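# Unload three plates from the tray onto the table

## Task

Lift all three plates out of the tray and set each one down on the table surface, with no plate resting on another, while leaving the tray in its original state. Everything must stay in place without the robot supporting it, and at the end both cups must have released and the arms must have pulled away.

## Robot and tools

ROBOT. Two FANUC CRX arms, left_arm and right_arm, each ending in a vacuum suction cup rather than fingers. left_arm's base sits at (-0.065, +0.382, 0) m and right_arm's at (+0.020, -0.366, 0) m. The names are just labels, not sides of a camera image. The cup point is the centre of the cup rim, and the cup faces along the cup point's own +z axis. About 7 cm back from the rim the tool widens, so its body and camera stick out up to roughly 8 cm sideways. Keep that clearance from the tray walls and from other plates.

FRAME. All reported poses share one scene frame. The origin is on the table top midway between the arms, +z points up, +x points out across the table, and left_arm is on the +y side. Positions are in metres and orientations are quaternions (w, x, y, z). The printed cup position can be a little off, more so when an arm is stretched far.

THE ROW. Every motion command uses one row of 14 plain numbers, each from -1 to 1, covering both arms even when only one moves. The order is: left dx, dy, dz, rx, ry, rz, left suction, then right dx, dy, dz, rx, ry, rz, right suction. The first six per arm are an offset, not a pose. They are measured in that cup point's own axes, starting from its pose in the most recent result that showed it. Before any such result exists, and in the second or later calls within one reply, they start from where the arm is when the action begins. A value of 1.0 means 0.6 m of travel or 180 degrees of turn. rx, ry, rz form a single rotation vector. Sending all zeros does not hold still: it drives the arm back to that reference pose. Suction is an absolute setting, not an offset: 1 asks for full vacuum (about 55 kPa below ambient), smaller values ask for that fraction, and 0.05 or lower switches it off. It persists, so to keep a cup unchanged, repeat its current value, since 0 is itself a command.

execute_actions. Argument actions is a list holding at most one item. An empty list just returns the current state. An action item has rows (1 to 15 rows) and steps (1 to 15, default 15), each step lasting 1/30 s. Each row is applied for one step, the final row repeats if rows run out, and every row is an offset from the same reference, not from the row before. A wait item has only steps (up to 300), counted from the previous result, so reply time uses them up. Optional pictures (true/false) controls whether camera images come back. A rejected call sends nothing.

move. Argument target is one 14-number row as above; optional speed is the path's top speed in m/s, 0.002 to 0.5, default 0.25, with turning capped at twice that number in rad/s. Each cup point follows a straight line toward its target, both arms finishing together, lasting 0.5 to 10 s; longer paths are cut off at 10 s. It does not slow down for obstacles or for the other arm, and the cup can lag, wander, or overshoot speed near a straight elbow. The result adds a move line: ending such as done, off_target, moving, held or fault, limits such as paced (target clipped) or held (some steps blocked, after which motion may jump fast), plus each cup's remaining distance. If only one arm is named, the other finished fine.

wait. Argument seconds, 0 to 10. Lets time pass without new commands.

zoom_image. Arguments camera (cam_left_wrist or cam_right_wrist) and region [x0, y0, x1, y1] in image pixels, origin top-left, at most 504 by 504. Both wrist cameras are 616x616 fisheye.

read_manual. Optional section, only licences; returns licence text and does nothing to the robot.

finished_scene. Argument scene, the number of the current scene. Irreversible; the result reports success. The goal must already hold and keep holding.

CONTROL LIMITS. Per step, the commanded pose is clipped to 70 mm and 16 degrees from the measured pose; position wins over orientation when both cannot be met. After an action ends, an arm only continues to its last clipped pose, so read the result and send the remainder. A Hand target line shows where each arm is being driven. HELD marks steps where a command was withheld; a pose unreachable line names an arm whose command the clearance check altered.

PICKING UP. Turn suction on and press the 29 mm rim flat onto a smooth part of a plate so it seals all round; edges, holes or seams under the rim leak. suction_measured shows the vacuum reached (near 0 means no seal; on a tight seal it sits up to 0.15 below the setting and may dip 0.04 as the pump cycles). part_present switches to 1 at 0.50 and back to 0 below 0.45. Under vacuum the cup shortens, so a held plate rides up to about 10 mm nearer the tool. To release, lower the plate until supported, then switch suction off, and back off at least 15 mm. If the cup seals to the table it pins the tool; switch suction off to free it.

AVOID. Arms are stiff: commanding even slightly past a firm contact can trigger a fault. Contact torque at a joint's limit (147 N m for waist, shoulder, elbow; 36.8 N m for the wrist joints) or any external force of 150 N stops that arm for 10 s. Faster contact hits harder. Do not let the arms collide, do not drop, slam or slide plates, and never knock anything off the table. Loose objects may occasionally get nudged by outside pushes. Flange force reports the estimated external load including held weight. MOTOR HOT warns of heating from holding loads; reaching the limit brakes the arm (OVER-TEMPERATURE FAULT).

Each tool is called after "Request:" in YAML: its name, and indented under it one key for each argument.

## Session

Request:
execute_actions:
  actions: []

Scene clock: 0.00 s of 7200.00 s.
left_arm: end_effector_position=(+0.4255, +0.4754, +0.3400) suction_measured=0.00 part_present=0 end_effector_quat_wxyz=(-0.001, -0.350, +0.937, -0.000) | right_arm: end_effector_position=(+0.5175, -0.4072, +0.3397) suction_measured=0.01 part_present=0 end_effector_quat_wxyz=(-0.001, +0.299, +0.954, +0.000)
Joint positions: left_arm=[ 0.264  0.131  0.191  0.    -1.634  0.262] | right_arm=[ 0.261  0.129  0.189 -0.001 -1.632 -0.789]
Joint velocities: left_arm=[-0.    -0.     0.001 -0.    -0.     0.   ] | right_arm=[-0.    -0.     0.001 -0.    -0.001 -0.   ]
Flange force (N, the push that the arm receives, along the end effector's own x y z axes): no reading
Hand target (left_arm): +0.426, +0.475, +0.340; -0.001, -0.350, +0.937, -0.000
Hand target (right_arm): +0.517, -0.407, +0.340; -0.001, +0.299, +0.954, +0.000

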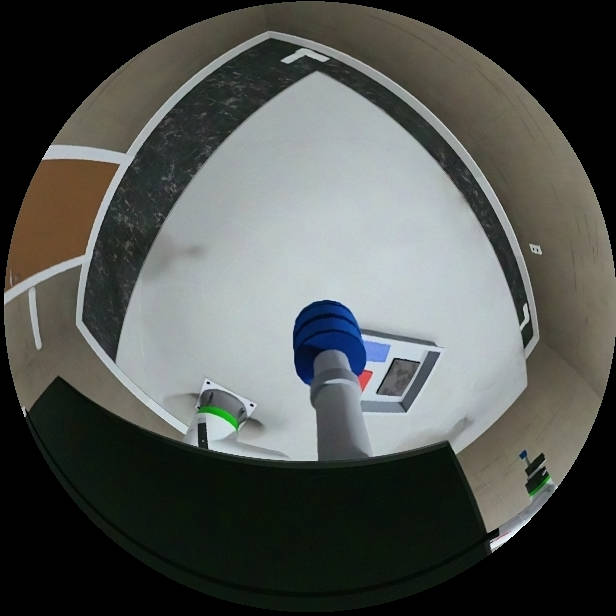

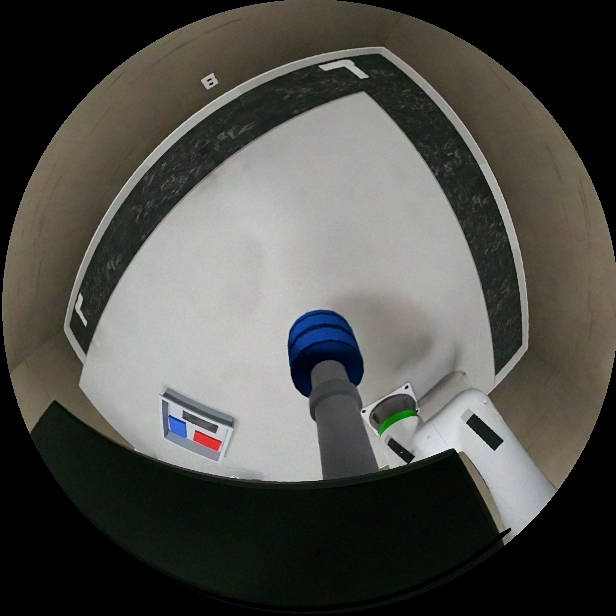

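Request:
zoom_image:
  camera: "cam_left_wrist"
  region: [330, 300, 470, 440]

Request:
zoom_image:
  camera: "cam_right_wrist"
  region: [130, 360, 270, 500]

Region (330, 300, 470, 440) of cam_left_wrist's 616x616 image, scaled by 3.600, with more detail than that image has.

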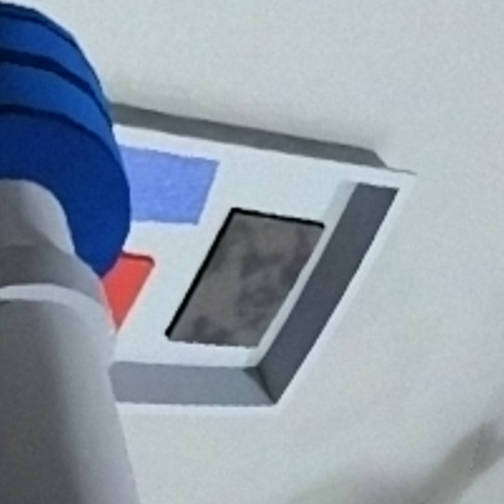

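Region (130, 360, 270, 500) of cam_right_wrist's 616x616 image, scaled by 3.600, with more detail than that image has.

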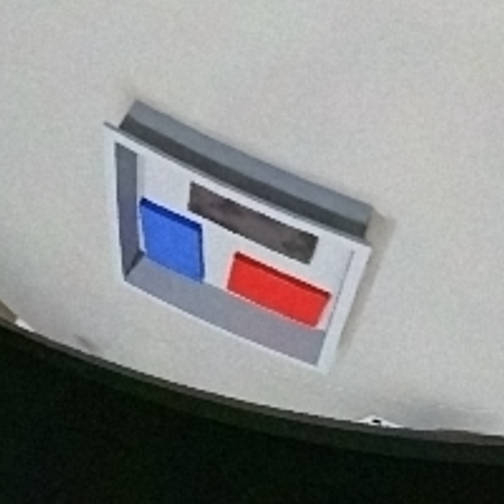

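Request:
move:
  target: [0.5355,-0.298,0.15,0,0,0,0, 0,0,0,0,0,0,0]
  speed: 0.4

Scene clock: 61.87 s of 7200.00 s.
left_arm: end_effector_position=(+0.2993, +0.1307, +0.2500) suction_measured=0.00 part_present=0 end_effector_quat_wxyz=(-0.001, -0.350, +0.937, +0.001) | right_arm: end_effector_position=(+0.5175, -0.4072, +0.3397) suction_measured=0.01 part_present=0 end_effector_quat_wxyz=(-0.001, +0.299, +0.954, +0.000)
Joint positions: left_arm=[-0.494 -0.003 -0.161  0.001 -1.416  1.019] | right_arm=[ 0.261  0.129  0.189 -0.001 -1.632 -0.789]
Joint velocities: left_arm=[-0.002  0.001  0.002 -0.001 -0.002  0.003] | right_arm=[-0.     0.     0.    -0.    -0.     0.001]
Flange force (N, the push that the arm receives, along the end effector's own x y z axes): left_arm=[-0.3 -8.3 -5.0] | right_arm=[-7.9 2.0 -3.3]
Hand target (left_arm): +0.299, +0.131, +0.250; -0.001, -0.350, +0.937, +0.001
Hand target (right_arm): +0.517, -0.407, +0.340; -0.001, +0.299, +0.954, +0.000
Off the commanded pose (left_arm): 0.001 m, 0 deg.
Off the commanded pose (right_arm): 0.000 m, 0 deg.
After step 90, 57.23 s passed at rest.
move: done; limits=paced
camera_calibration (this result's frames):
cam_left_wrist: T_world_to_cam=[[0.680966, -0.73231, 0.00286011, -0.103049], [-0.692446, -0.642616, 0.327969, 0.223207], [-0.238337, -0.225316, -0.944684, 0.435416], [0, 0, 0, 1]] pos_world=[0.328508, 0.166079, 0.33842]
cam_right_wrist: T_world_to_cam=[[-0.590791, -0.805247, 0.0504337, -0.0319987], [-0.763903, 0.578385, 0.286222, 0.548323], [-0.25965, 0.130571, -0.956835, 0.613362], [0, 0, 0, 1]] pos_world=[0.55922, -0.422996, 0.431558]

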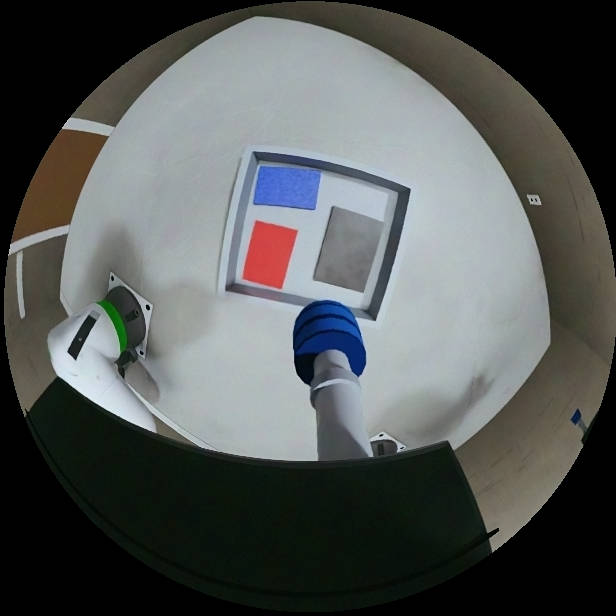

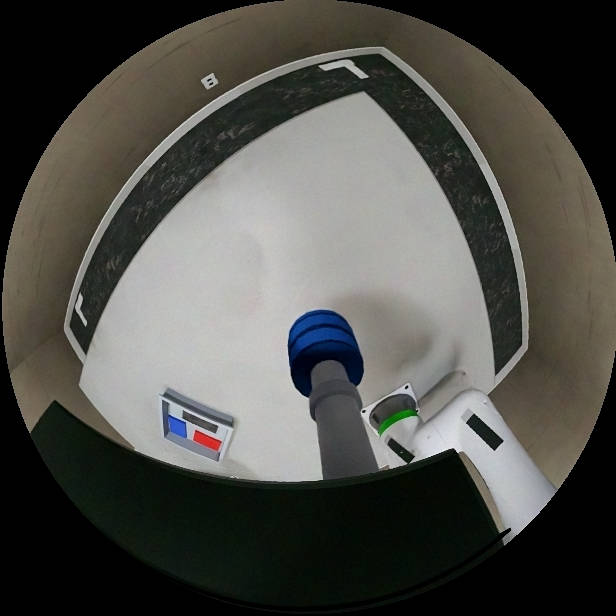

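Request:
zoom_image:
  camera: "cam_left_wrist"
  region: [200, 120, 430, 350]

Region (200, 120, 430, 350) of cam_left_wrist's 616x616 image, scaled by 2.191, with more detail than that image has.

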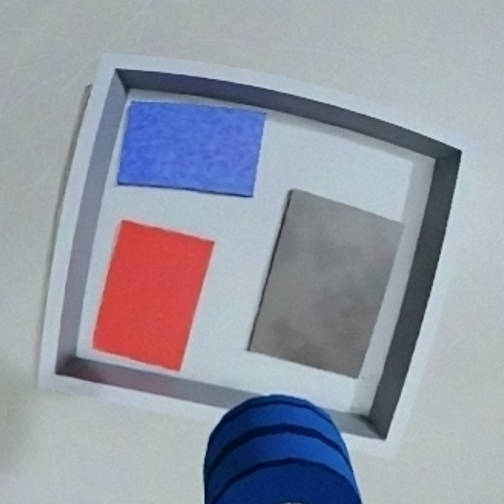

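Request:
move:
  target: [-0.184,0.0728,0.3417,0,0,0,0, 0.4256,0.3272,0.3667,0,0,0,0]
  speed: 0.35

Scene clock: 183.53 s of 7200.00 s.
left_arm: end_effector_position=(+0.3542, +0.2357, +0.0450) suction_measured=0.00 part_present=0 end_effector_quat_wxyz=(-0.001, -0.350, +0.937, +0.000) | right_arm: end_effector_position=(+0.4195, -0.1013, +0.1199) suction_measured=0.01 part_present=0 end_effector_quat_wxyz=(-0.000, +0.300, +0.954, -0.000)
Joint positions: left_arm=[-0.227  0.209 -0.451  0.001 -0.914  0.752] | right_arm=[ 0.941  0.186 -0.273 -0.001 -1.113 -1.468]
Joint velocities: left_arm=[ 0.001  0.001  0.     0.     0.001 -0.001] | right_arm=[ 0.001  0.002  0.001 -0.     0.001 -0.002]
Flange force (N, the push that the arm receives, along the end effector's own x y z axes): left_arm=[1.0 -2.8 -2.3] | right_arm=[-7.3 9.5 0.5]
Hand target (left_arm): +0.354, +0.236, +0.045; -0.001, -0.350, +0.937, +0.000
Hand target (right_arm): +0.420, -0.101, +0.120; -0.000, +0.300, +0.954, -0.000
Off the commanded pose (left_arm): 0.001 m, 0 deg.
Off the commanded pose (right_arm): 0.001 m, 0 deg.
After step 90, 117.00 s passed at rest.
move: done
camera_calibration (this result's frames):
cam_left_wrist: T_world_to_cam=[[0.68111, -0.732173, 0.00338372, -0.0630199], [-0.692321, -0.642519, 0.328422, 0.395795], [-0.238288, -0.226034, -0.944525, 0.278682], [0, 0, 0, 1]] pos_world=[0.383347, 0.271156, 0.133448]
cam_right_wrist: T_world_to_cam=[[-0.591012, -0.805049, 0.051002, 0.167594], [-0.763735, 0.578791, 0.285848, 0.359521], [-0.259641, 0.129988, -0.956917, 0.33756], [0, 0, 0, 1]] pos_world=[0.461273, -0.117044, 0.211701]

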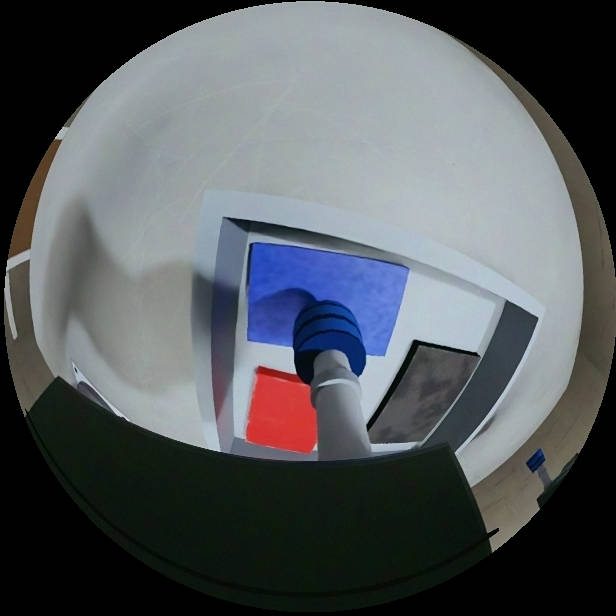

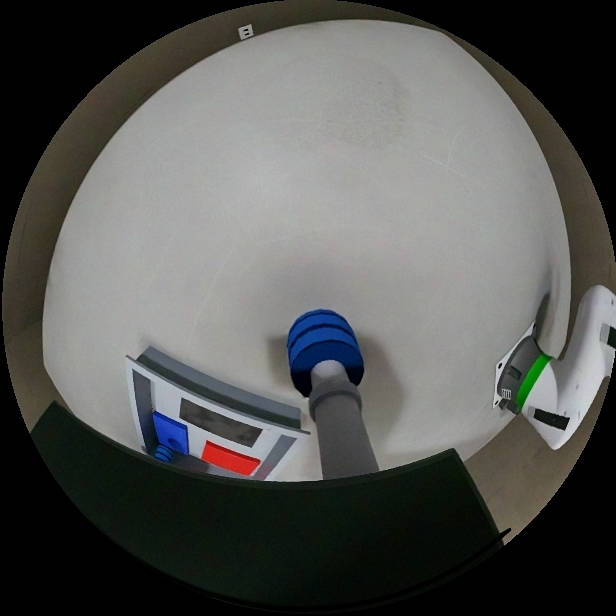

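Request:
zoom_image:
  camera: "cam_left_wrist"
  region: [180, 170, 560, 470]

Region (180, 170, 560, 470) of cam_left_wrist's 616x616 image, scaled by 1.326, with more detail than that image has; it fills the top 398 rows of this view, and the rest is white.

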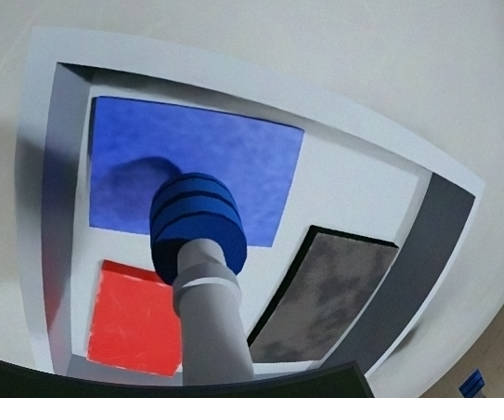

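Request:
move:
  target: [0,0,0.0533,0,0,0,1, 0,0,0,0,0,0,0]
  speed: 0.05

Scene clock: 205.00 s of 7200.00 s.
left_arm: end_effector_position=(+0.3542, +0.2357, +0.0131) suction_measured=0.29 part_present=0 end_effector_quat_wxyz=(-0.001, -0.350, +0.937, +0.000) | right_arm: end_effector_position=(+0.4195, -0.1012, +0.1199) suction_measured=0.01 part_present=0 end_effector_quat_wxyz=(-0.000, +0.300, +0.954, -0.000)
Joint positions: left_arm=[-0.227  0.265 -0.475  0.001 -0.833  0.752] | right_arm=[ 0.941  0.186 -0.273 -0.001 -1.113 -1.468]
Joint velocities: left_arm=[-0.     0.001 -0.001  0.     0.002  0.   ] | right_arm=[ 0.     0.001  0.001 -0.    -0.     0.   ]
Flange force (N, the push that the arm receives, along the end effector's own x y z axes): left_arm=[0.5 -2.9 -0.3] | right_arm=[-5.5 5.5 0.0]
Hand target (left_arm): +0.354, +0.236, +0.013; -0.001, -0.350, +0.937, +0.000
Hand target (right_arm): +0.420, -0.101, +0.120; -0.000, +0.300, +0.954, -0.000
Off the commanded pose (left_arm): 0.000 m, 0 deg.
Off the commanded pose (right_arm): 0.000 m, 0 deg.
After step 90, 17.50 s passed at rest.
move: done
camera_calibration (this result's frames):
cam_left_wrist: T_world_to_cam=[[0.681151, -0.732135, 0.00338917, -0.0629268], [-0.69229, -0.64256, 0.328407, 0.40629], [-0.23826, -0.226041, -0.94453, 0.248542], [0, 0, 0, 1]] pos_world=[0.383351, 0.271176, 0.10154]
cam_right_wrist: T_world_to_cam=[[-0.591021, -0.80505, 0.0508729, 0.16768], [-0.763766, 0.578773, 0.285802, 0.3595], [-0.259529, 0.13006, -0.956937, 0.337549], [0, 0, 0, 1]] pos_world=[0.46128, -0.11698, 0.211737]

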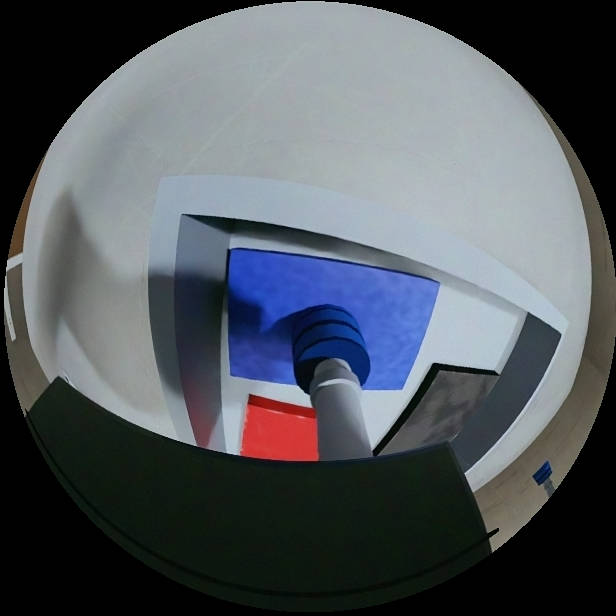

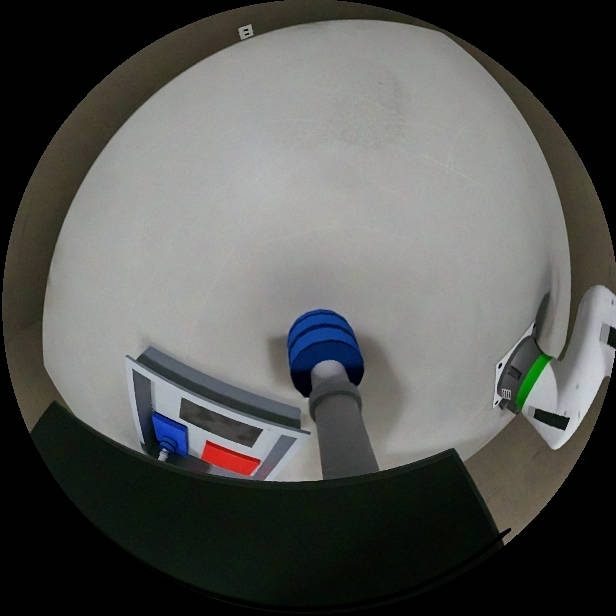

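Request:
execute_actions:
  actions: []
  pictures: false

Scene clock: 207.13 s of 7200.00 s.
left_arm: end_effector_position=(+0.3542, +0.2357, +0.0131) suction_measured=0.99 part_present=1 end_effector_quat_wxyz=(-0.001, -0.350, +0.937, +0.000) | right_arm: end_effector_position=(+0.4195, -0.1013, +0.1199) suction_measured=0.01 part_present=0 end_effector_quat_wxyz=(-0.000, +0.300, +0.954, -0.000)
Joint positions: left_arm=[-0.227  0.265 -0.475  0.001 -0.833  0.752] | right_arm=[ 0.941  0.186 -0.273 -0.001 -1.113 -1.468]
Joint velocities: left_arm=[-0.001 -0.     0.    -0.    -0.     0.   ] | right_arm=[ 0.     0.001  0.001  0.    -0.001  0.001]
Flange force (N, the push that the arm receives, along the end effector's own x y z axes): left_arm=[-0.7 -3.3 -1.8] | right_arm=[-5.2 5.4 -0.1]
Hand target (left_arm): +0.354, +0.236, +0.013; -0.001, -0.350, +0.937, +0.000
Hand target (right_arm): +0.420, -0.101, +0.120; -0.000, +0.300, +0.954, -0.000
Off the commanded pose (left_arm): 0.000 m, 0 deg.
Off the commanded pose (right_arm): 0.000 m, 0 deg.
Steps of this call (steps 1 to 64: nothing new was sent). Readings (end_effector_position | what the end effector reports):
1: left_arm (+0.3542, +0.2357, +0.0131) | right_arm (+0.4195, -0.1013, +0.1199) | left_arm suction_measured=0.33 part_present=0 | right_arm suction_measured=0.01 part_present=0
2: left_arm (+0.3542, +0.2357, +0.0131) | right_arm (+0.4195, -0.1013, +0.1199) | left_arm suction_measured=0.36 part_present=0 | right_arm suction_measured=0.01 part_present=0
4: left_arm (+0.3542, +0.2357, +0.0131) | right_arm (+0.4195, -0.1013, +0.1199) | left_arm suction_measured=0.43 part_present=0 | right_arm suction_measured=0.01 part_present=0
8: left_arm (+0.3542, +0.2357, +0.0131) | right_arm (+0.4195, -0.1013, +0.1199) | left_arm suction_measured=0.59 part_present=1 | right_arm suction_measured=0.01 part_present=0
64: the state above

Request:
move:
  target: [0,0,-0.1365,0,0,0,1, 0,0,0,0,0,0,0]
  speed: 0.15

Scene clock: 220.43 s of 7200.00 s.
left_arm: end_effector_position=(+0.3541, +0.2356, +0.0949) suction_measured=0.99 part_present=1 end_effector_quat_wxyz=(-0.001, -0.350, +0.937, +0.000) | right_arm: end_effector_position=(+0.4195, -0.1013, +0.1199) suction_measured=0.01 part_present=0 end_effector_quat_wxyz=(-0.000, +0.300, +0.954, -0.000)
Joint positions: left_arm=[-0.227  0.134 -0.4    0.001 -1.039  0.752] | right_arm=[ 0.941  0.186 -0.273 -0.001 -1.113 -1.468]
Joint velocities: left_arm=[ 0.002 -0.     0.001 -0.001 -0.003  0.   ] | right_arm=[ 0.     0.001  0.001  0.001 -0.    -0.001]
Flange force (N, the push that the arm receives, along the end effector's own x y z axes): left_arm=[-0.2 -3.2 -5.2] | right_arm=[-5.3 5.8 -0.2]
Hand target (left_arm): +0.354, +0.236, +0.095; -0.001, -0.350, +0.937, +0.000
Hand target (right_arm): +0.420, -0.101, +0.120; -0.000, +0.300, +0.954, -0.000
Off the commanded pose (left_arm): 0.000 m, 0 deg.
Off the commanded pose (right_arm): 0.000 m, 0 deg.
move: done
camera_calibration (this result's frames):
cam_left_wrist: T_world_to_cam=[[0.680947, -0.732325, 0.00340357, -0.0631414], [-0.692452, -0.642344, 0.328489, 0.379358], [-0.238374, -0.22604, -0.944502, 0.325733], [0, 0, 0, 1]] pos_world=[0.383329, 0.271067, 0.183255]
cam_right_wrist: T_world_to_cam=[[-0.591012, -0.805049, 0.0510016, 0.167595], [-0.763735, 0.578791, 0.285848, 0.359521], [-0.259641, 0.129988, -0.956917, 0.33756], [0, 0, 0, 1]] pos_world=[0.461273, -0.117044, 0.211701]

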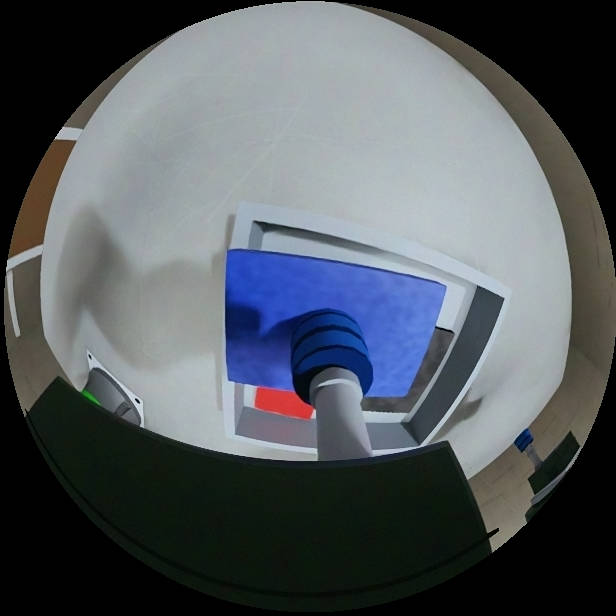

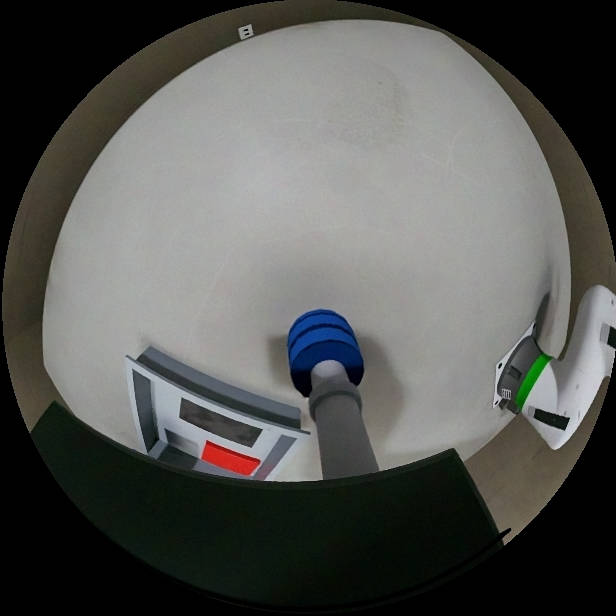

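Request:
zoom_image:
  camera: "cam_left_wrist"
  region: [200, 200, 480, 440]

Region (200, 200, 480, 440) of cam_left_wrist's 616x616 image, scaled by 1.800, with more detail than that image has; it fills the top 432 rows of this view, and the rest is white.

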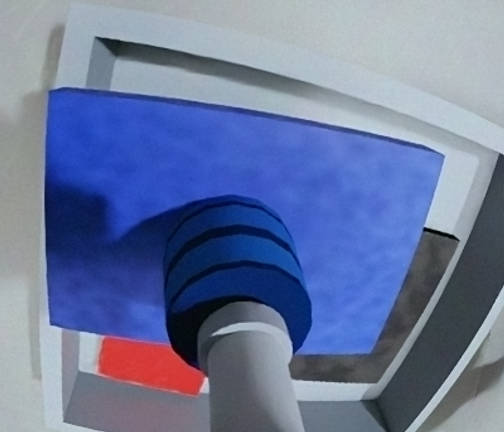

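Request:
move:
  target: [-0.3098,0.1384,0,0,0,0,1, 0.2972,0.2157,0.0832,0,0,0,0]
  speed: 0.3

Scene clock: 280.63 s of 7200.00 s.
left_arm: end_effector_position=(+0.4405, +0.4196, +0.0948) suction_measured=0.99 part_present=1 end_effector_quat_wxyz=(-0.001, -0.350, +0.937, -0.000) | right_arm: end_effector_position=(+0.3471, +0.1064, +0.0702) suction_measured=0.01 part_present=0 end_effector_quat_wxyz=(-0.000, +0.300, +0.954, -0.000)
Joint positions: left_arm=[ 0.146  0.28  -0.221  0.001 -1.072  0.38 ] | right_arm=[ 1.274  0.459 -0.037 -0.001 -1.075 -1.802]
Joint velocities: left_arm=[ 0.001  0.002  0.001  0.    -0.    -0.001] | right_arm=[ 0.     0.002  0.002  0.    -0.001 -0.   ]
Flange force (N, the push that the arm receives, along the end effector's own x y z axes): left_arm=[-2.9 -4.9 -1.7] | right_arm=[-1.9 3.2 1.3]
Hand target (left_arm): +0.441, +0.420, +0.095; -0.001, -0.350, +0.937, -0.000
Hand target (right_arm): +0.347, +0.106, +0.070; -0.000, +0.300, +0.954, -0.000
Off the commanded pose (left_arm): 0.001 m, 0 deg.
Off the commanded pose (right_arm): 0.000 m, 0 deg.
move: done
camera_calibration (this result's frames):
cam_left_wrist: T_world_to_cam=[[0.680926, -0.732339, 0.00439832, 0.0127354], [-0.692569, -0.641973, 0.328966, 0.557198], [-0.238091, -0.227048, -0.944332, 0.388173], [0, 0, 0, 1]] pos_world=[0.469647, 0.455167, 0.183209]
cam_right_wrist: T_world_to_cam=[[-0.591037, -0.805024, 0.0511056, 0.294502], [-0.763774, 0.57888, 0.285563, 0.198195], [-0.25947, 0.129745, -0.956996, 0.244198], [0, 0, 0, 1]] pos_world=[0.3888, 0.0906663, 0.162049]

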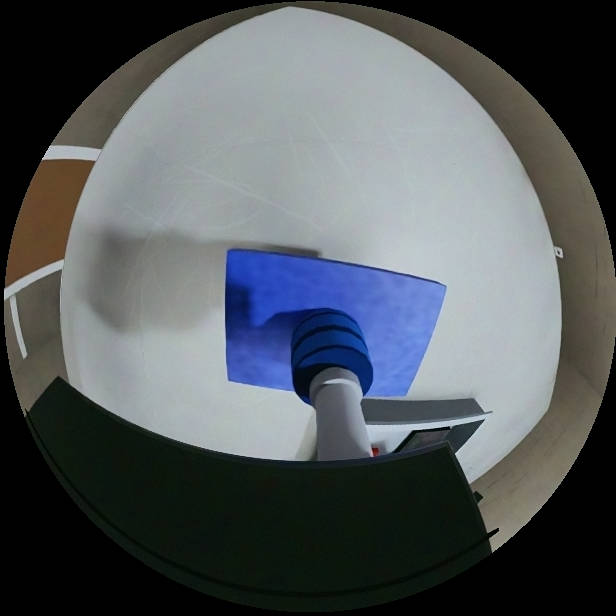

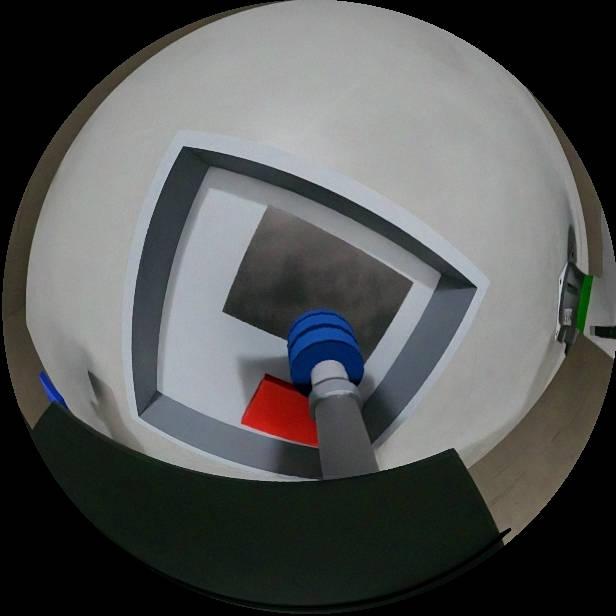

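Request:
zoom_image:
  camera: "cam_right_wrist"
  region: [200, 180, 440, 420]

Region (200, 180, 440, 420) of cam_right_wrist's 616x616 image, scaled by 2.100, with more detail than that image has.

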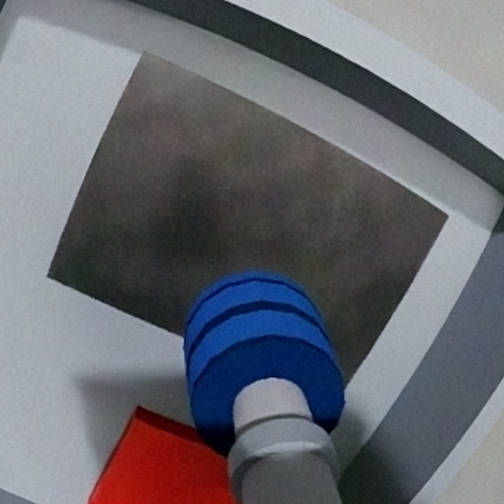

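Request:
move:
  target: [0,0,0.1513,0,0,0,1, -0.0102,-0.0059,0.0953,0,0,0,1]
  speed: 0.1

Scene clock: 304.90 s of 7200.00 s.
left_arm: end_effector_position=(+0.4404, +0.4197, +0.0041) suction_measured=1.00 part_present=1 end_effector_quat_wxyz=(-0.001, -0.350, +0.937, -0.000) | right_arm: end_effector_position=(+0.3501, +0.1000, +0.0132) suction_measured=0.30 part_present=0 end_effector_quat_wxyz=(-0.000, +0.300, +0.954, -0.000)
Joint positions: left_arm=[ 0.146  0.41  -0.297  0.    -0.867  0.379] | right_arm=[ 1.265  0.525 -0.092 -0.001 -0.954 -1.792]
Joint velocities: left_arm=[-0.     0.002  0.    -0.     0.002 -0.   ] | right_arm=[-0.001  0.001 -0.001 -0.001 -0.    -0.   ]
Flange force (N, the push that the arm receives, along the end effector's own x y z axes): left_arm=[-1.2 -2.3 -2.5] | right_arm=[-2.1 10.3 3.5]
Hand target (left_arm): +0.440, +0.420, +0.004; -0.001, -0.350, +0.937, -0.000
Hand target (right_arm): +0.350, +0.100, +0.013; -0.000, +0.300, +0.954, -0.000
Off the commanded pose (left_arm): 0.000 m, 0 deg.
Off the commanded pose (right_arm): 0.000 m, 0 deg.
move: done
camera_calibration (this result's frames):
cam_left_wrist: T_world_to_cam=[[0.680945, -0.732322, 0.00424696, 0.0132029], [-0.692542, -0.642049, 0.328876, 0.587071], [-0.238116, -0.226887, -0.944364, 0.302471], [0, 0, 0, 1]] pos_world=[0.469604, 0.455224, 0.0925132]
cam_right_wrist: T_world_to_cam=[[-0.59107, -0.805002, 0.0510778, 0.294045], [-0.76377, 0.578911, 0.285511, 0.220494], [-0.259407, 0.129745, -0.957013, 0.191188], [0, 0, 0, 1]] pos_world=[0.391803, 0.084255, 0.104997]

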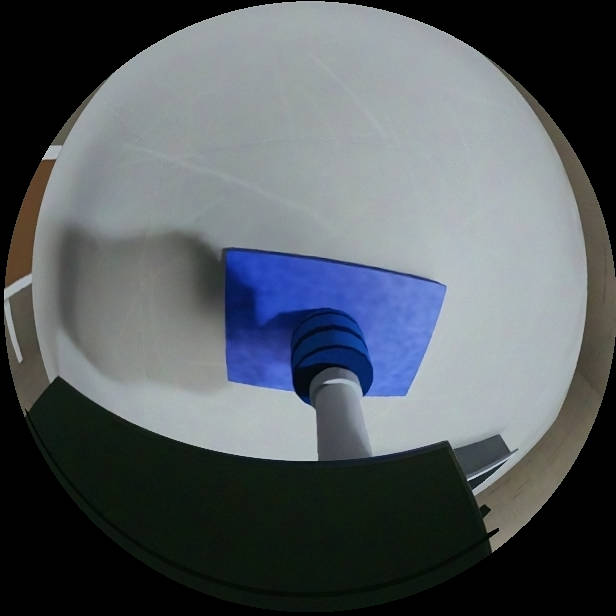

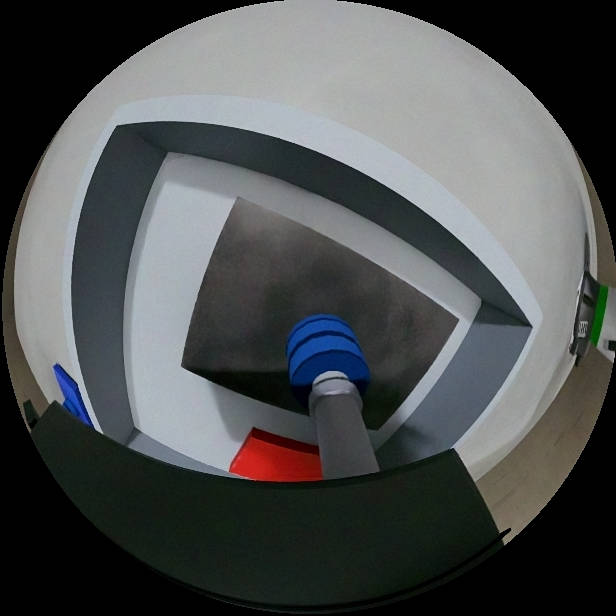

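Request:
execute_actions:
  actions:
    - {"rows": [[0,0,0.001,0,0,0,1,0,0,0,0,0,0,1],[0,0,0.002,0,0,0,1,0,0,0,0,0,0,1],[0,0,0.003,0,0,0,1,0,0,0,0,0,0,1],[0,0,0.004,0,0,0,1,0,0,0,0,0,0,1],[0,0,0.005,0,0,0,1,0,0,0,0,0,0,1],[0,0,0.006,0,0,0,1,0,0,0,0,0,0,1],[0,0,0.0068,0,0,0,1,0,0,0,0,0,0,1]], "steps": 12}

Scene clock: 312.03 s of 7200.00 s.
left_arm: end_effector_position=(+0.4405, +0.4196, +0.0003) suction_measured=0.99 part_present=1 end_effector_quat_wxyz=(-0.001, -0.350, +0.937, -0.000) | right_arm: end_effector_position=(+0.3501, +0.1000, +0.0131) suction_measured=0.99 part_present=1 end_effector_quat_wxyz=(-0.000, +0.300, +0.954, -0.000)
Joint positions: left_arm=[ 0.146  0.417 -0.299  0.001 -0.858  0.38 ] | right_arm=[ 1.265  0.525 -0.092 -0.001 -0.954 -1.792]
Joint velocities: left_arm=[-0.002  0.003 -0.001 -0.     0.004  0.   ] | right_arm=[ 0.     0.     0.001 -0.001 -0.001 -0.002]
Flange force (N, the push that the arm receives, along the end effector's own x y z axes): left_arm=[4.1 2.2 -19.6] | right_arm=[-2.2 6.9 1.9]
Hand target (left_arm): +0.440, +0.420, +0.000; -0.001, -0.350, +0.937, -0.000
Hand target (right_arm): +0.350, +0.100, +0.013; -0.000, +0.300, +0.954, -0.000
Off the commanded pose (left_arm): 0.000 m, 0 deg.
Off the commanded pose (right_arm): 0.000 m, 0 deg.
Steps of this call (steps 1 to 202: nothing new was sent; steps 203 to 214: all 12 steps of this action). Readings (end_effector_position | what the end effector reports):
203: left_arm (+0.4405, +0.4196, +0.0041) | right_arm (+0.3501, +0.1000, +0.0131) | left_arm suction_measured=0.96 part_present=1 | right_arm suction_measured=0.99 part_present=1
204: left_arm (+0.4405, +0.4196, +0.0039) | right_arm (+0.3501, +0.1000, +0.0131) | left_arm suction_measured=0.96 part_present=1 | right_arm suction_measured=0.99 part_present=1
206: left_arm (+0.4405, +0.4196, +0.0031) | right_arm (+0.3501, +0.1000, +0.0131) | left_arm suction_measured=0.98 part_present=1 | right_arm suction_measured=0.98 part_present=1
210: left_arm (+0.4405, +0.4196, +0.0010) | right_arm (+0.3501, +0.1000, +0.0131) | left_arm suction_measured=1.00 part_present=1 | right_arm suction_measured=0.98 part_present=1
214: the state above
camera_calibration (this result's frames):
cam_left_wrist: T_world_to_cam=[[0.680984, -0.732285, 0.00440977, 0.0130916], [-0.692561, -0.642062, 0.32881, 0.588356], [-0.237951, -0.226968, -0.944386, 0.298825], [0, 0, 0, 1]] pos_world=[0.469663, 0.455172, 0.0886915]
cam_right_wrist: T_world_to_cam=[[-0.591086, -0.804988, 0.0510943, 0.294043], [-0.763748, 0.578928, 0.285537, 0.220493], [-0.259434, 0.129754, -0.957005, 0.191154], [0, 0, 0, 1]] pos_world=[0.391798, 0.0842489, 0.104952]

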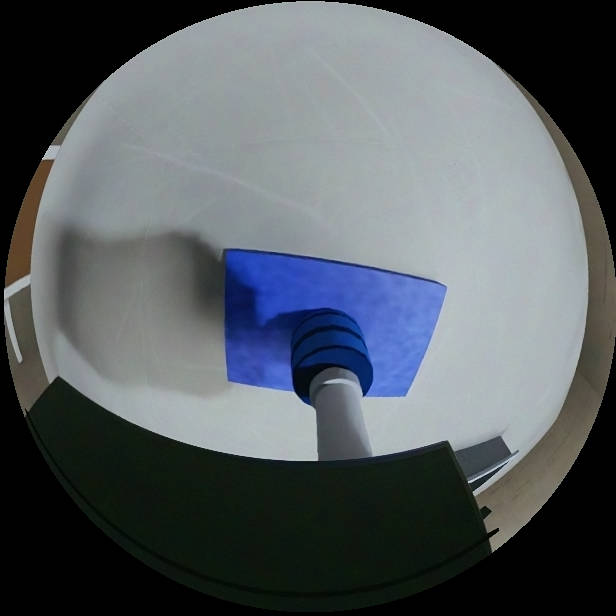

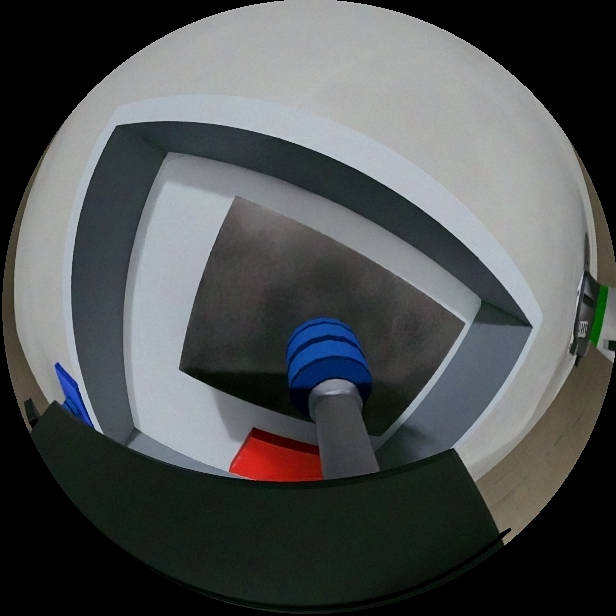

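Request:
move:
  target: [0,0,-0.004,0,0,0,0, 0,0,-0.1365,0,0,0,1]
  speed: 0.12

Scene clock: 320.17 s of 7200.00 s.
left_arm: end_effector_position=(+0.4405, +0.4197, +0.0027) suction_measured=0.00 part_present=0 end_effector_quat_wxyz=(-0.001, -0.350, +0.937, -0.000) | right_arm: end_effector_position=(+0.3501, +0.1000, +0.0948) suction_measured=0.96 part_present=1 end_effector_quat_wxyz=(-0.000, +0.300, +0.954, -0.000)
Joint positions: left_arm=[ 0.146  0.413 -0.298  0.001 -0.863  0.379] | right_arm=[ 1.265  0.424 -0.024 -0.    -1.123 -1.792]
Joint velocities: left_arm=[ 0.001  0.002 -0.001  0.    -0.    -0.   ] | right_arm=[-0.    -0.001  0.001 -0.    -0.003  0.001]
Flange force (N, the push that the arm receives, along the end effector's own x y z axes): left_arm=[0.3 -1.2 -9.7] | right_arm=[-2.0 8.2 0.9]
Hand target (left_arm): +0.441, +0.420, +0.003; -0.001, -0.350, +0.937, -0.000
Hand target (right_arm): +0.350, +0.100, +0.095; -0.000, +0.300, +0.954, -0.000
Off the commanded pose (left_arm): 0.000 m, 0 deg.
Off the commanded pose (right_arm): 0.000 m, 0 deg.
move: done
camera_calibration (this result's frames):
cam_left_wrist: T_world_to_cam=[[0.681027, -0.732245, 0.00440606, 0.0130879], [-0.69252, -0.642102, 0.328817, 0.587595], [-0.237945, -0.226984, -0.944383, 0.301101], [0, 0, 0, 1]] pos_world=[0.469654, 0.455225, 0.0910858]
cam_right_wrist: T_world_to_cam=[[-0.590937, -0.805099, 0.0510762, 0.289876], [-0.7639, 0.578803, 0.285385, 0.197268], [-0.259326, 0.129628, -0.957051, 0.269358], [0, 0, 0, 1]] pos_world=[0.391843, 0.0842829, 0.186686]

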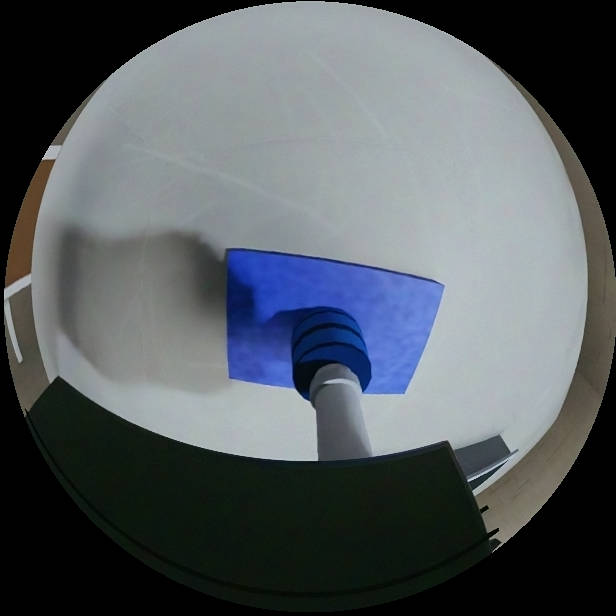

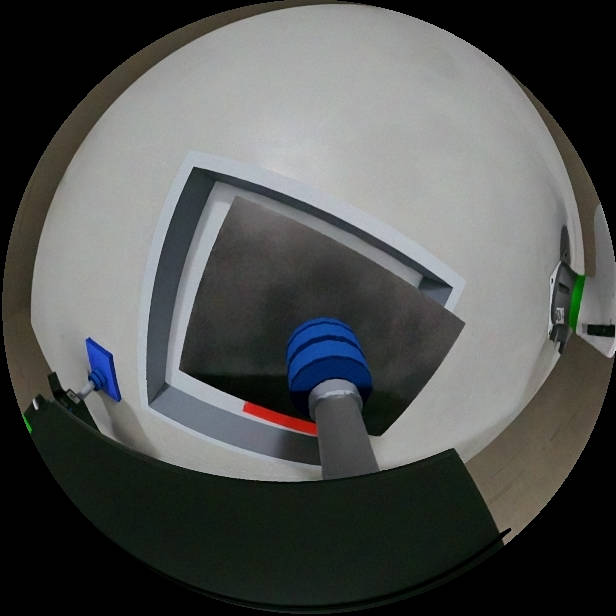

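Request:
move:
  target: [0,0,-0.137,0,0,0,0, -0.3048,-0.2342,0,0,0,0,1]
  speed: 0.3

Scene clock: 349.27 s of 7200.00 s.
left_arm: end_effector_position=(+0.4405, +0.4196, +0.0849) suction_measured=0.00 part_present=0 end_effector_quat_wxyz=(-0.001, -0.350, +0.937, -0.000) | right_arm: end_effector_position=(+0.4200, -0.1195, +0.0947) suction_measured=0.99 part_present=1 end_effector_quat_wxyz=(-0.000, +0.300, +0.954, -0.000)
Joint positions: left_arm=[ 0.146  0.293 -0.232  0.001 -1.049  0.38 ] | right_arm=[ 0.914  0.194 -0.329 -0.    -1.048 -1.441]
Joint velocities: left_arm=[-0.001 -0.001 -0.    -0.001 -0.001  0.   ] | right_arm=[-0.002 -0.     0.    -0.001 -0.     0.003]
Flange force (N, the push that the arm receives, along the end effector's own x y z axes): left_arm=[-0.6 -2.4 -2.8] | right_arm=[-2.8 5.2 1.4]
Hand target (left_arm): +0.441, +0.420, +0.085; -0.001, -0.350, +0.937, -0.000
Hand target (right_arm): +0.420, -0.119, +0.095; -0.000, +0.300, +0.954, -0.000
Off the commanded pose (left_arm): 0.000 m, 0 deg.
Off the commanded pose (right_arm): 0.000 m, 0 deg.
move: done
camera_calibration (this result's frames):
cam_left_wrist: T_world_to_cam=[[0.680922, -0.732342, 0.00449086, 0.012739], [-0.692619, -0.641971, 0.328866, 0.560523], [-0.23796, -0.227043, -0.944366, 0.378711], [0, 0, 0, 1]] pos_world=[0.469672, 0.455152, 0.173247]
cam_right_wrist: T_world_to_cam=[[-0.590959, -0.80509, 0.0509732, 0.154502], [-0.763843, 0.578766, 0.285613, 0.377624], [-0.259445, 0.12985, -0.956989, 0.315807], [0, 0, 0, 1]] pos_world=[0.461685, -0.135175, 0.186494]

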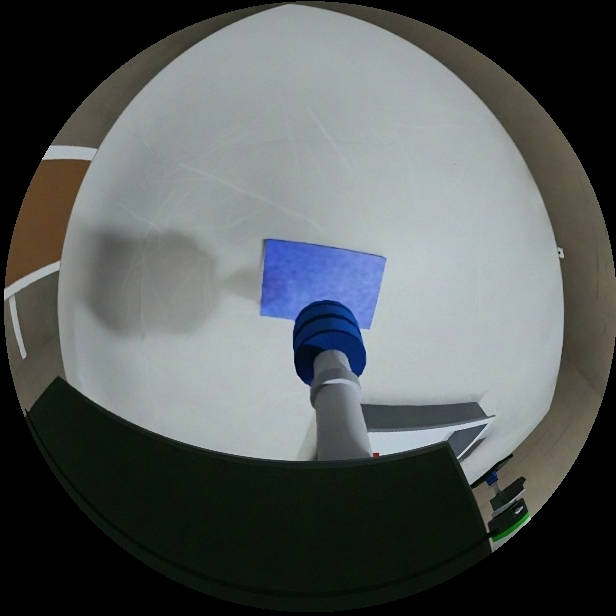

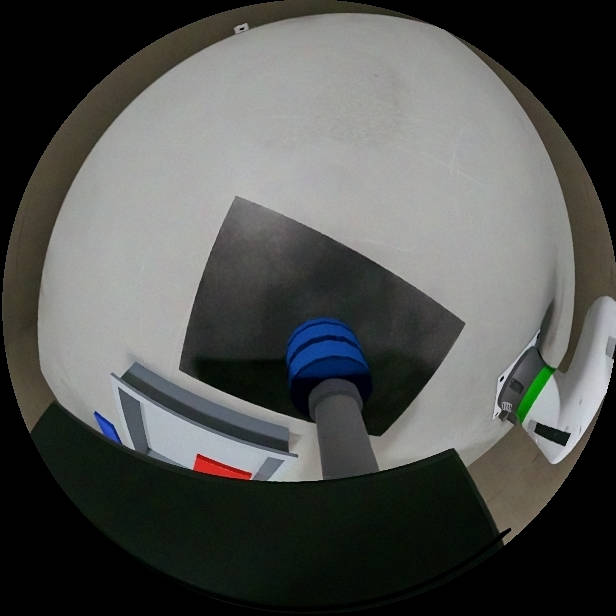

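Request:
move:
  target: [0.4765,-0.0978,0.0248,0,0,0,0, 0,0,0.1462,0,0,0,1]
  speed: 0.3

Scene clock: 355.70 s of 7200.00 s.
left_arm: end_effector_position=(+0.2625, +0.1887, +0.0700) suction_measured=0.00 part_present=0 end_effector_quat_wxyz=(-0.001, -0.350, +0.937, +0.000) | right_arm: end_effector_position=(+0.4199, -0.1195, +0.0071) suction_measured=0.99 part_present=1 end_effector_quat_wxyz=(-0.000, +0.300, +0.954, -0.000)
Joint positions: left_arm=[-0.372  0.015 -0.599  0.001 -0.96   0.897] | right_arm=[ 0.914  0.329 -0.406 -0.    -0.837 -1.441]
Joint velocities: left_arm=[-0.003  0.002  0.002 -0.001 -0.001  0.004] | right_arm=[-0.    -0.    -0.     0.001 -0.001  0.   ]
Flange force (N, the push that the arm receives, along the end effector's own x y z axes): left_arm=[-0.2 -6.5 -3.3] | right_arm=[-3.4 4.5 2.7]
Hand target (left_arm): +0.263, +0.189, +0.070; -0.001, -0.350, +0.937, +0.001
Hand target (right_arm): +0.420, -0.120, +0.007; -0.000, +0.300, +0.954, -0.000
Off the commanded pose (left_arm): 0.001 m, 0 deg.
Off the commanded pose (right_arm): 0.000 m, 0 deg.
move: done
camera_calibration (this result's frames):
cam_left_wrist: T_world_to_cam=[[0.680951, -0.732323, 0.0031704, -0.0349488], [-0.692475, -0.642478, 0.328177, 0.294053], [-0.238294, -0.225668, -0.944611, 0.269698], [0, 0, 0, 1]] pos_world=[0.29169, 0.224191, 0.158369]
cam_right_wrist: T_world_to_cam=[[-0.59106, -0.805016, 0.0509683, 0.158958], [-0.763772, 0.578861, 0.285608, 0.40261], [-0.259422, 0.129883, -0.95699, 0.232019], [0, 0, 0, 1]] pos_world=[0.461647, -0.135227, 0.0989493]

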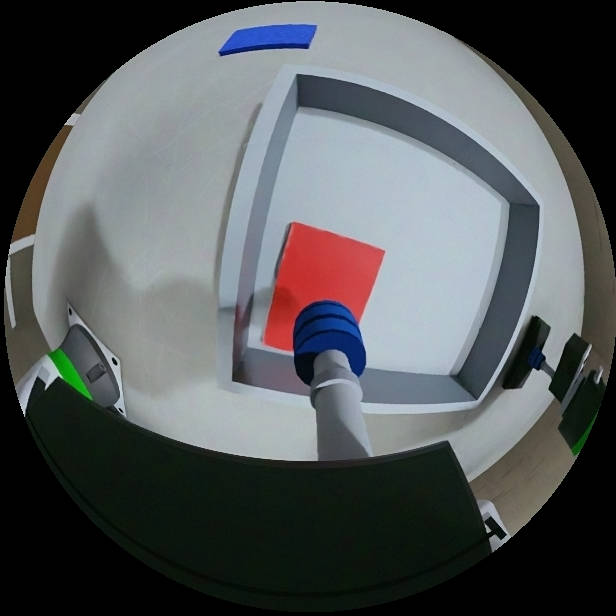

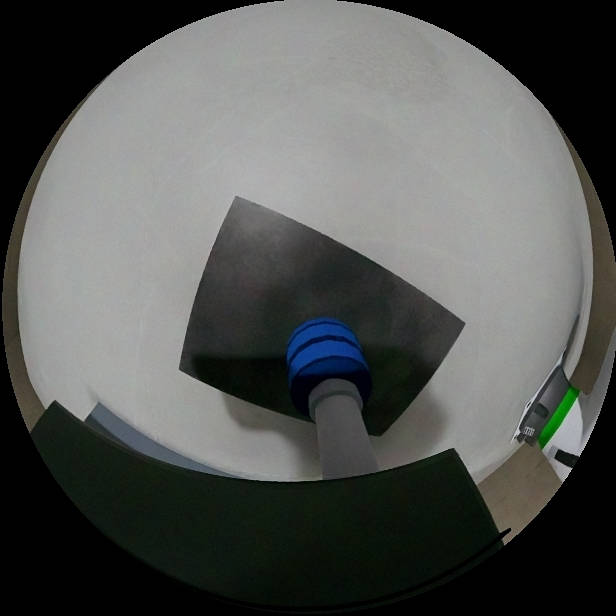

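Request:
zoom_image:
  camera: "cam_left_wrist"
  region: [220, 190, 430, 400]

Region (220, 190, 430, 400) of cam_left_wrist's 616x616 image, scaled by 2.400, with more detail than that image has.

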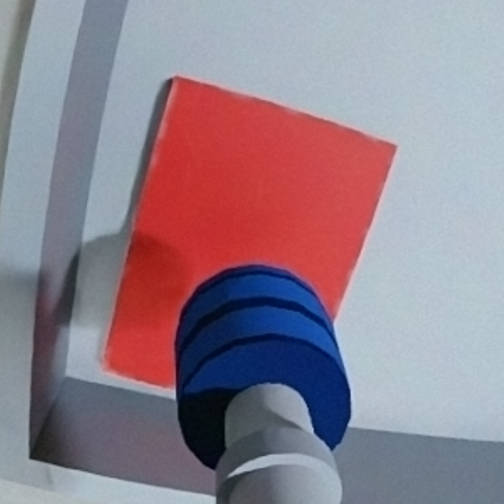

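Request:
move:
  target: [0,0,0.095,0,0,0,1, 0,0,0.0068,0,0,0,1]
  speed: 0.08

Scene clock: 376.23 s of 7200.00 s.
left_arm: end_effector_position=(+0.2625, +0.1888, +0.0130) suction_measured=0.24 part_present=0 end_effector_quat_wxyz=(-0.001, -0.350, +0.937, +0.001) | right_arm: end_effector_position=(+0.4199, -0.1195, +0.0030) suction_measured=0.99 part_present=1 end_effector_quat_wxyz=(-0.000, +0.300, +0.954, -0.000)
Joint positions: left_arm=[-0.372  0.125 -0.652  0.001 -0.797  0.897] | right_arm=[ 0.914  0.336 -0.408 -0.    -0.827 -1.441]
Joint velocities: left_arm=[ 0.001  0.002 -0.001  0.003  0.002 -0.   ] | right_arm=[ 0.001 -0.001 -0.     0.001  0.001  0.   ]
Flange force (N, the push that the arm receives, along the end effector's own x y z axes): left_arm=[0.8 -4.4 -0.2] | right_arm=[-4.9 4.9 2.3]
Hand target (left_arm): +0.262, +0.189, +0.013; -0.001, -0.350, +0.937, +0.001
Hand target (right_arm): +0.420, -0.120, +0.003; -0.000, +0.300, +0.954, -0.000
Off the commanded pose (left_arm): 0.000 m, 0 deg.
Off the commanded pose (right_arm): 0.000 m, 0 deg.
move: done
camera_calibration (this result's frames):
cam_left_wrist: T_world_to_cam=[[0.68095, -0.732323, 0.00309634, -0.0347277], [-0.69249, -0.642524, 0.328055, 0.312777], [-0.238253, -0.225533, -0.944654, 0.215892], [0, 0, 0, 1]] pos_world=[0.29168, 0.224226, 0.101443]
cam_right_wrist: T_world_to_cam=[[-0.591044, -0.805027, 0.0509746, 0.159156], [-0.763801, 0.578856, 0.285542, 0.403813], [-0.259376, 0.129833, -0.95701, 0.228119], [0, 0, 0, 1]] pos_world=[0.461669, -0.135242, 0.0948933]

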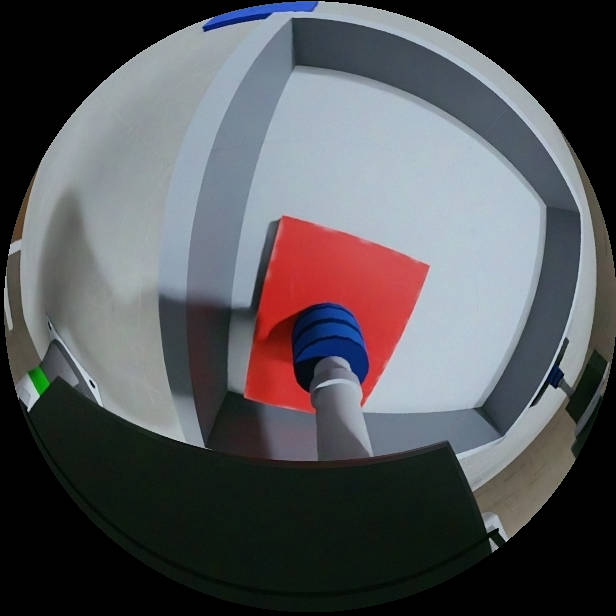

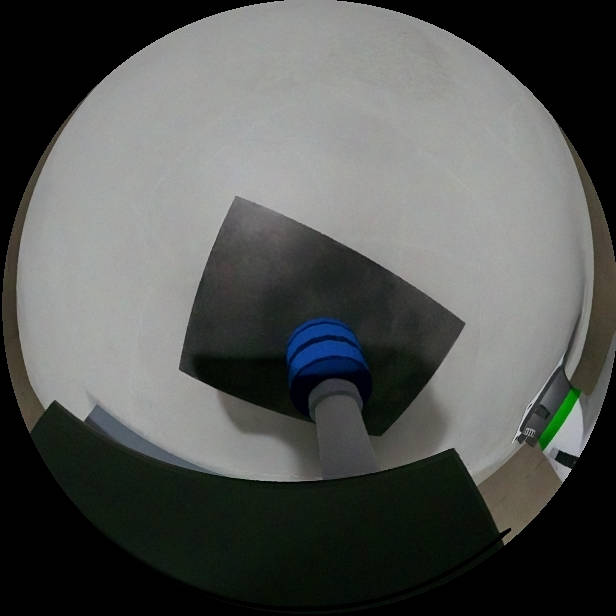

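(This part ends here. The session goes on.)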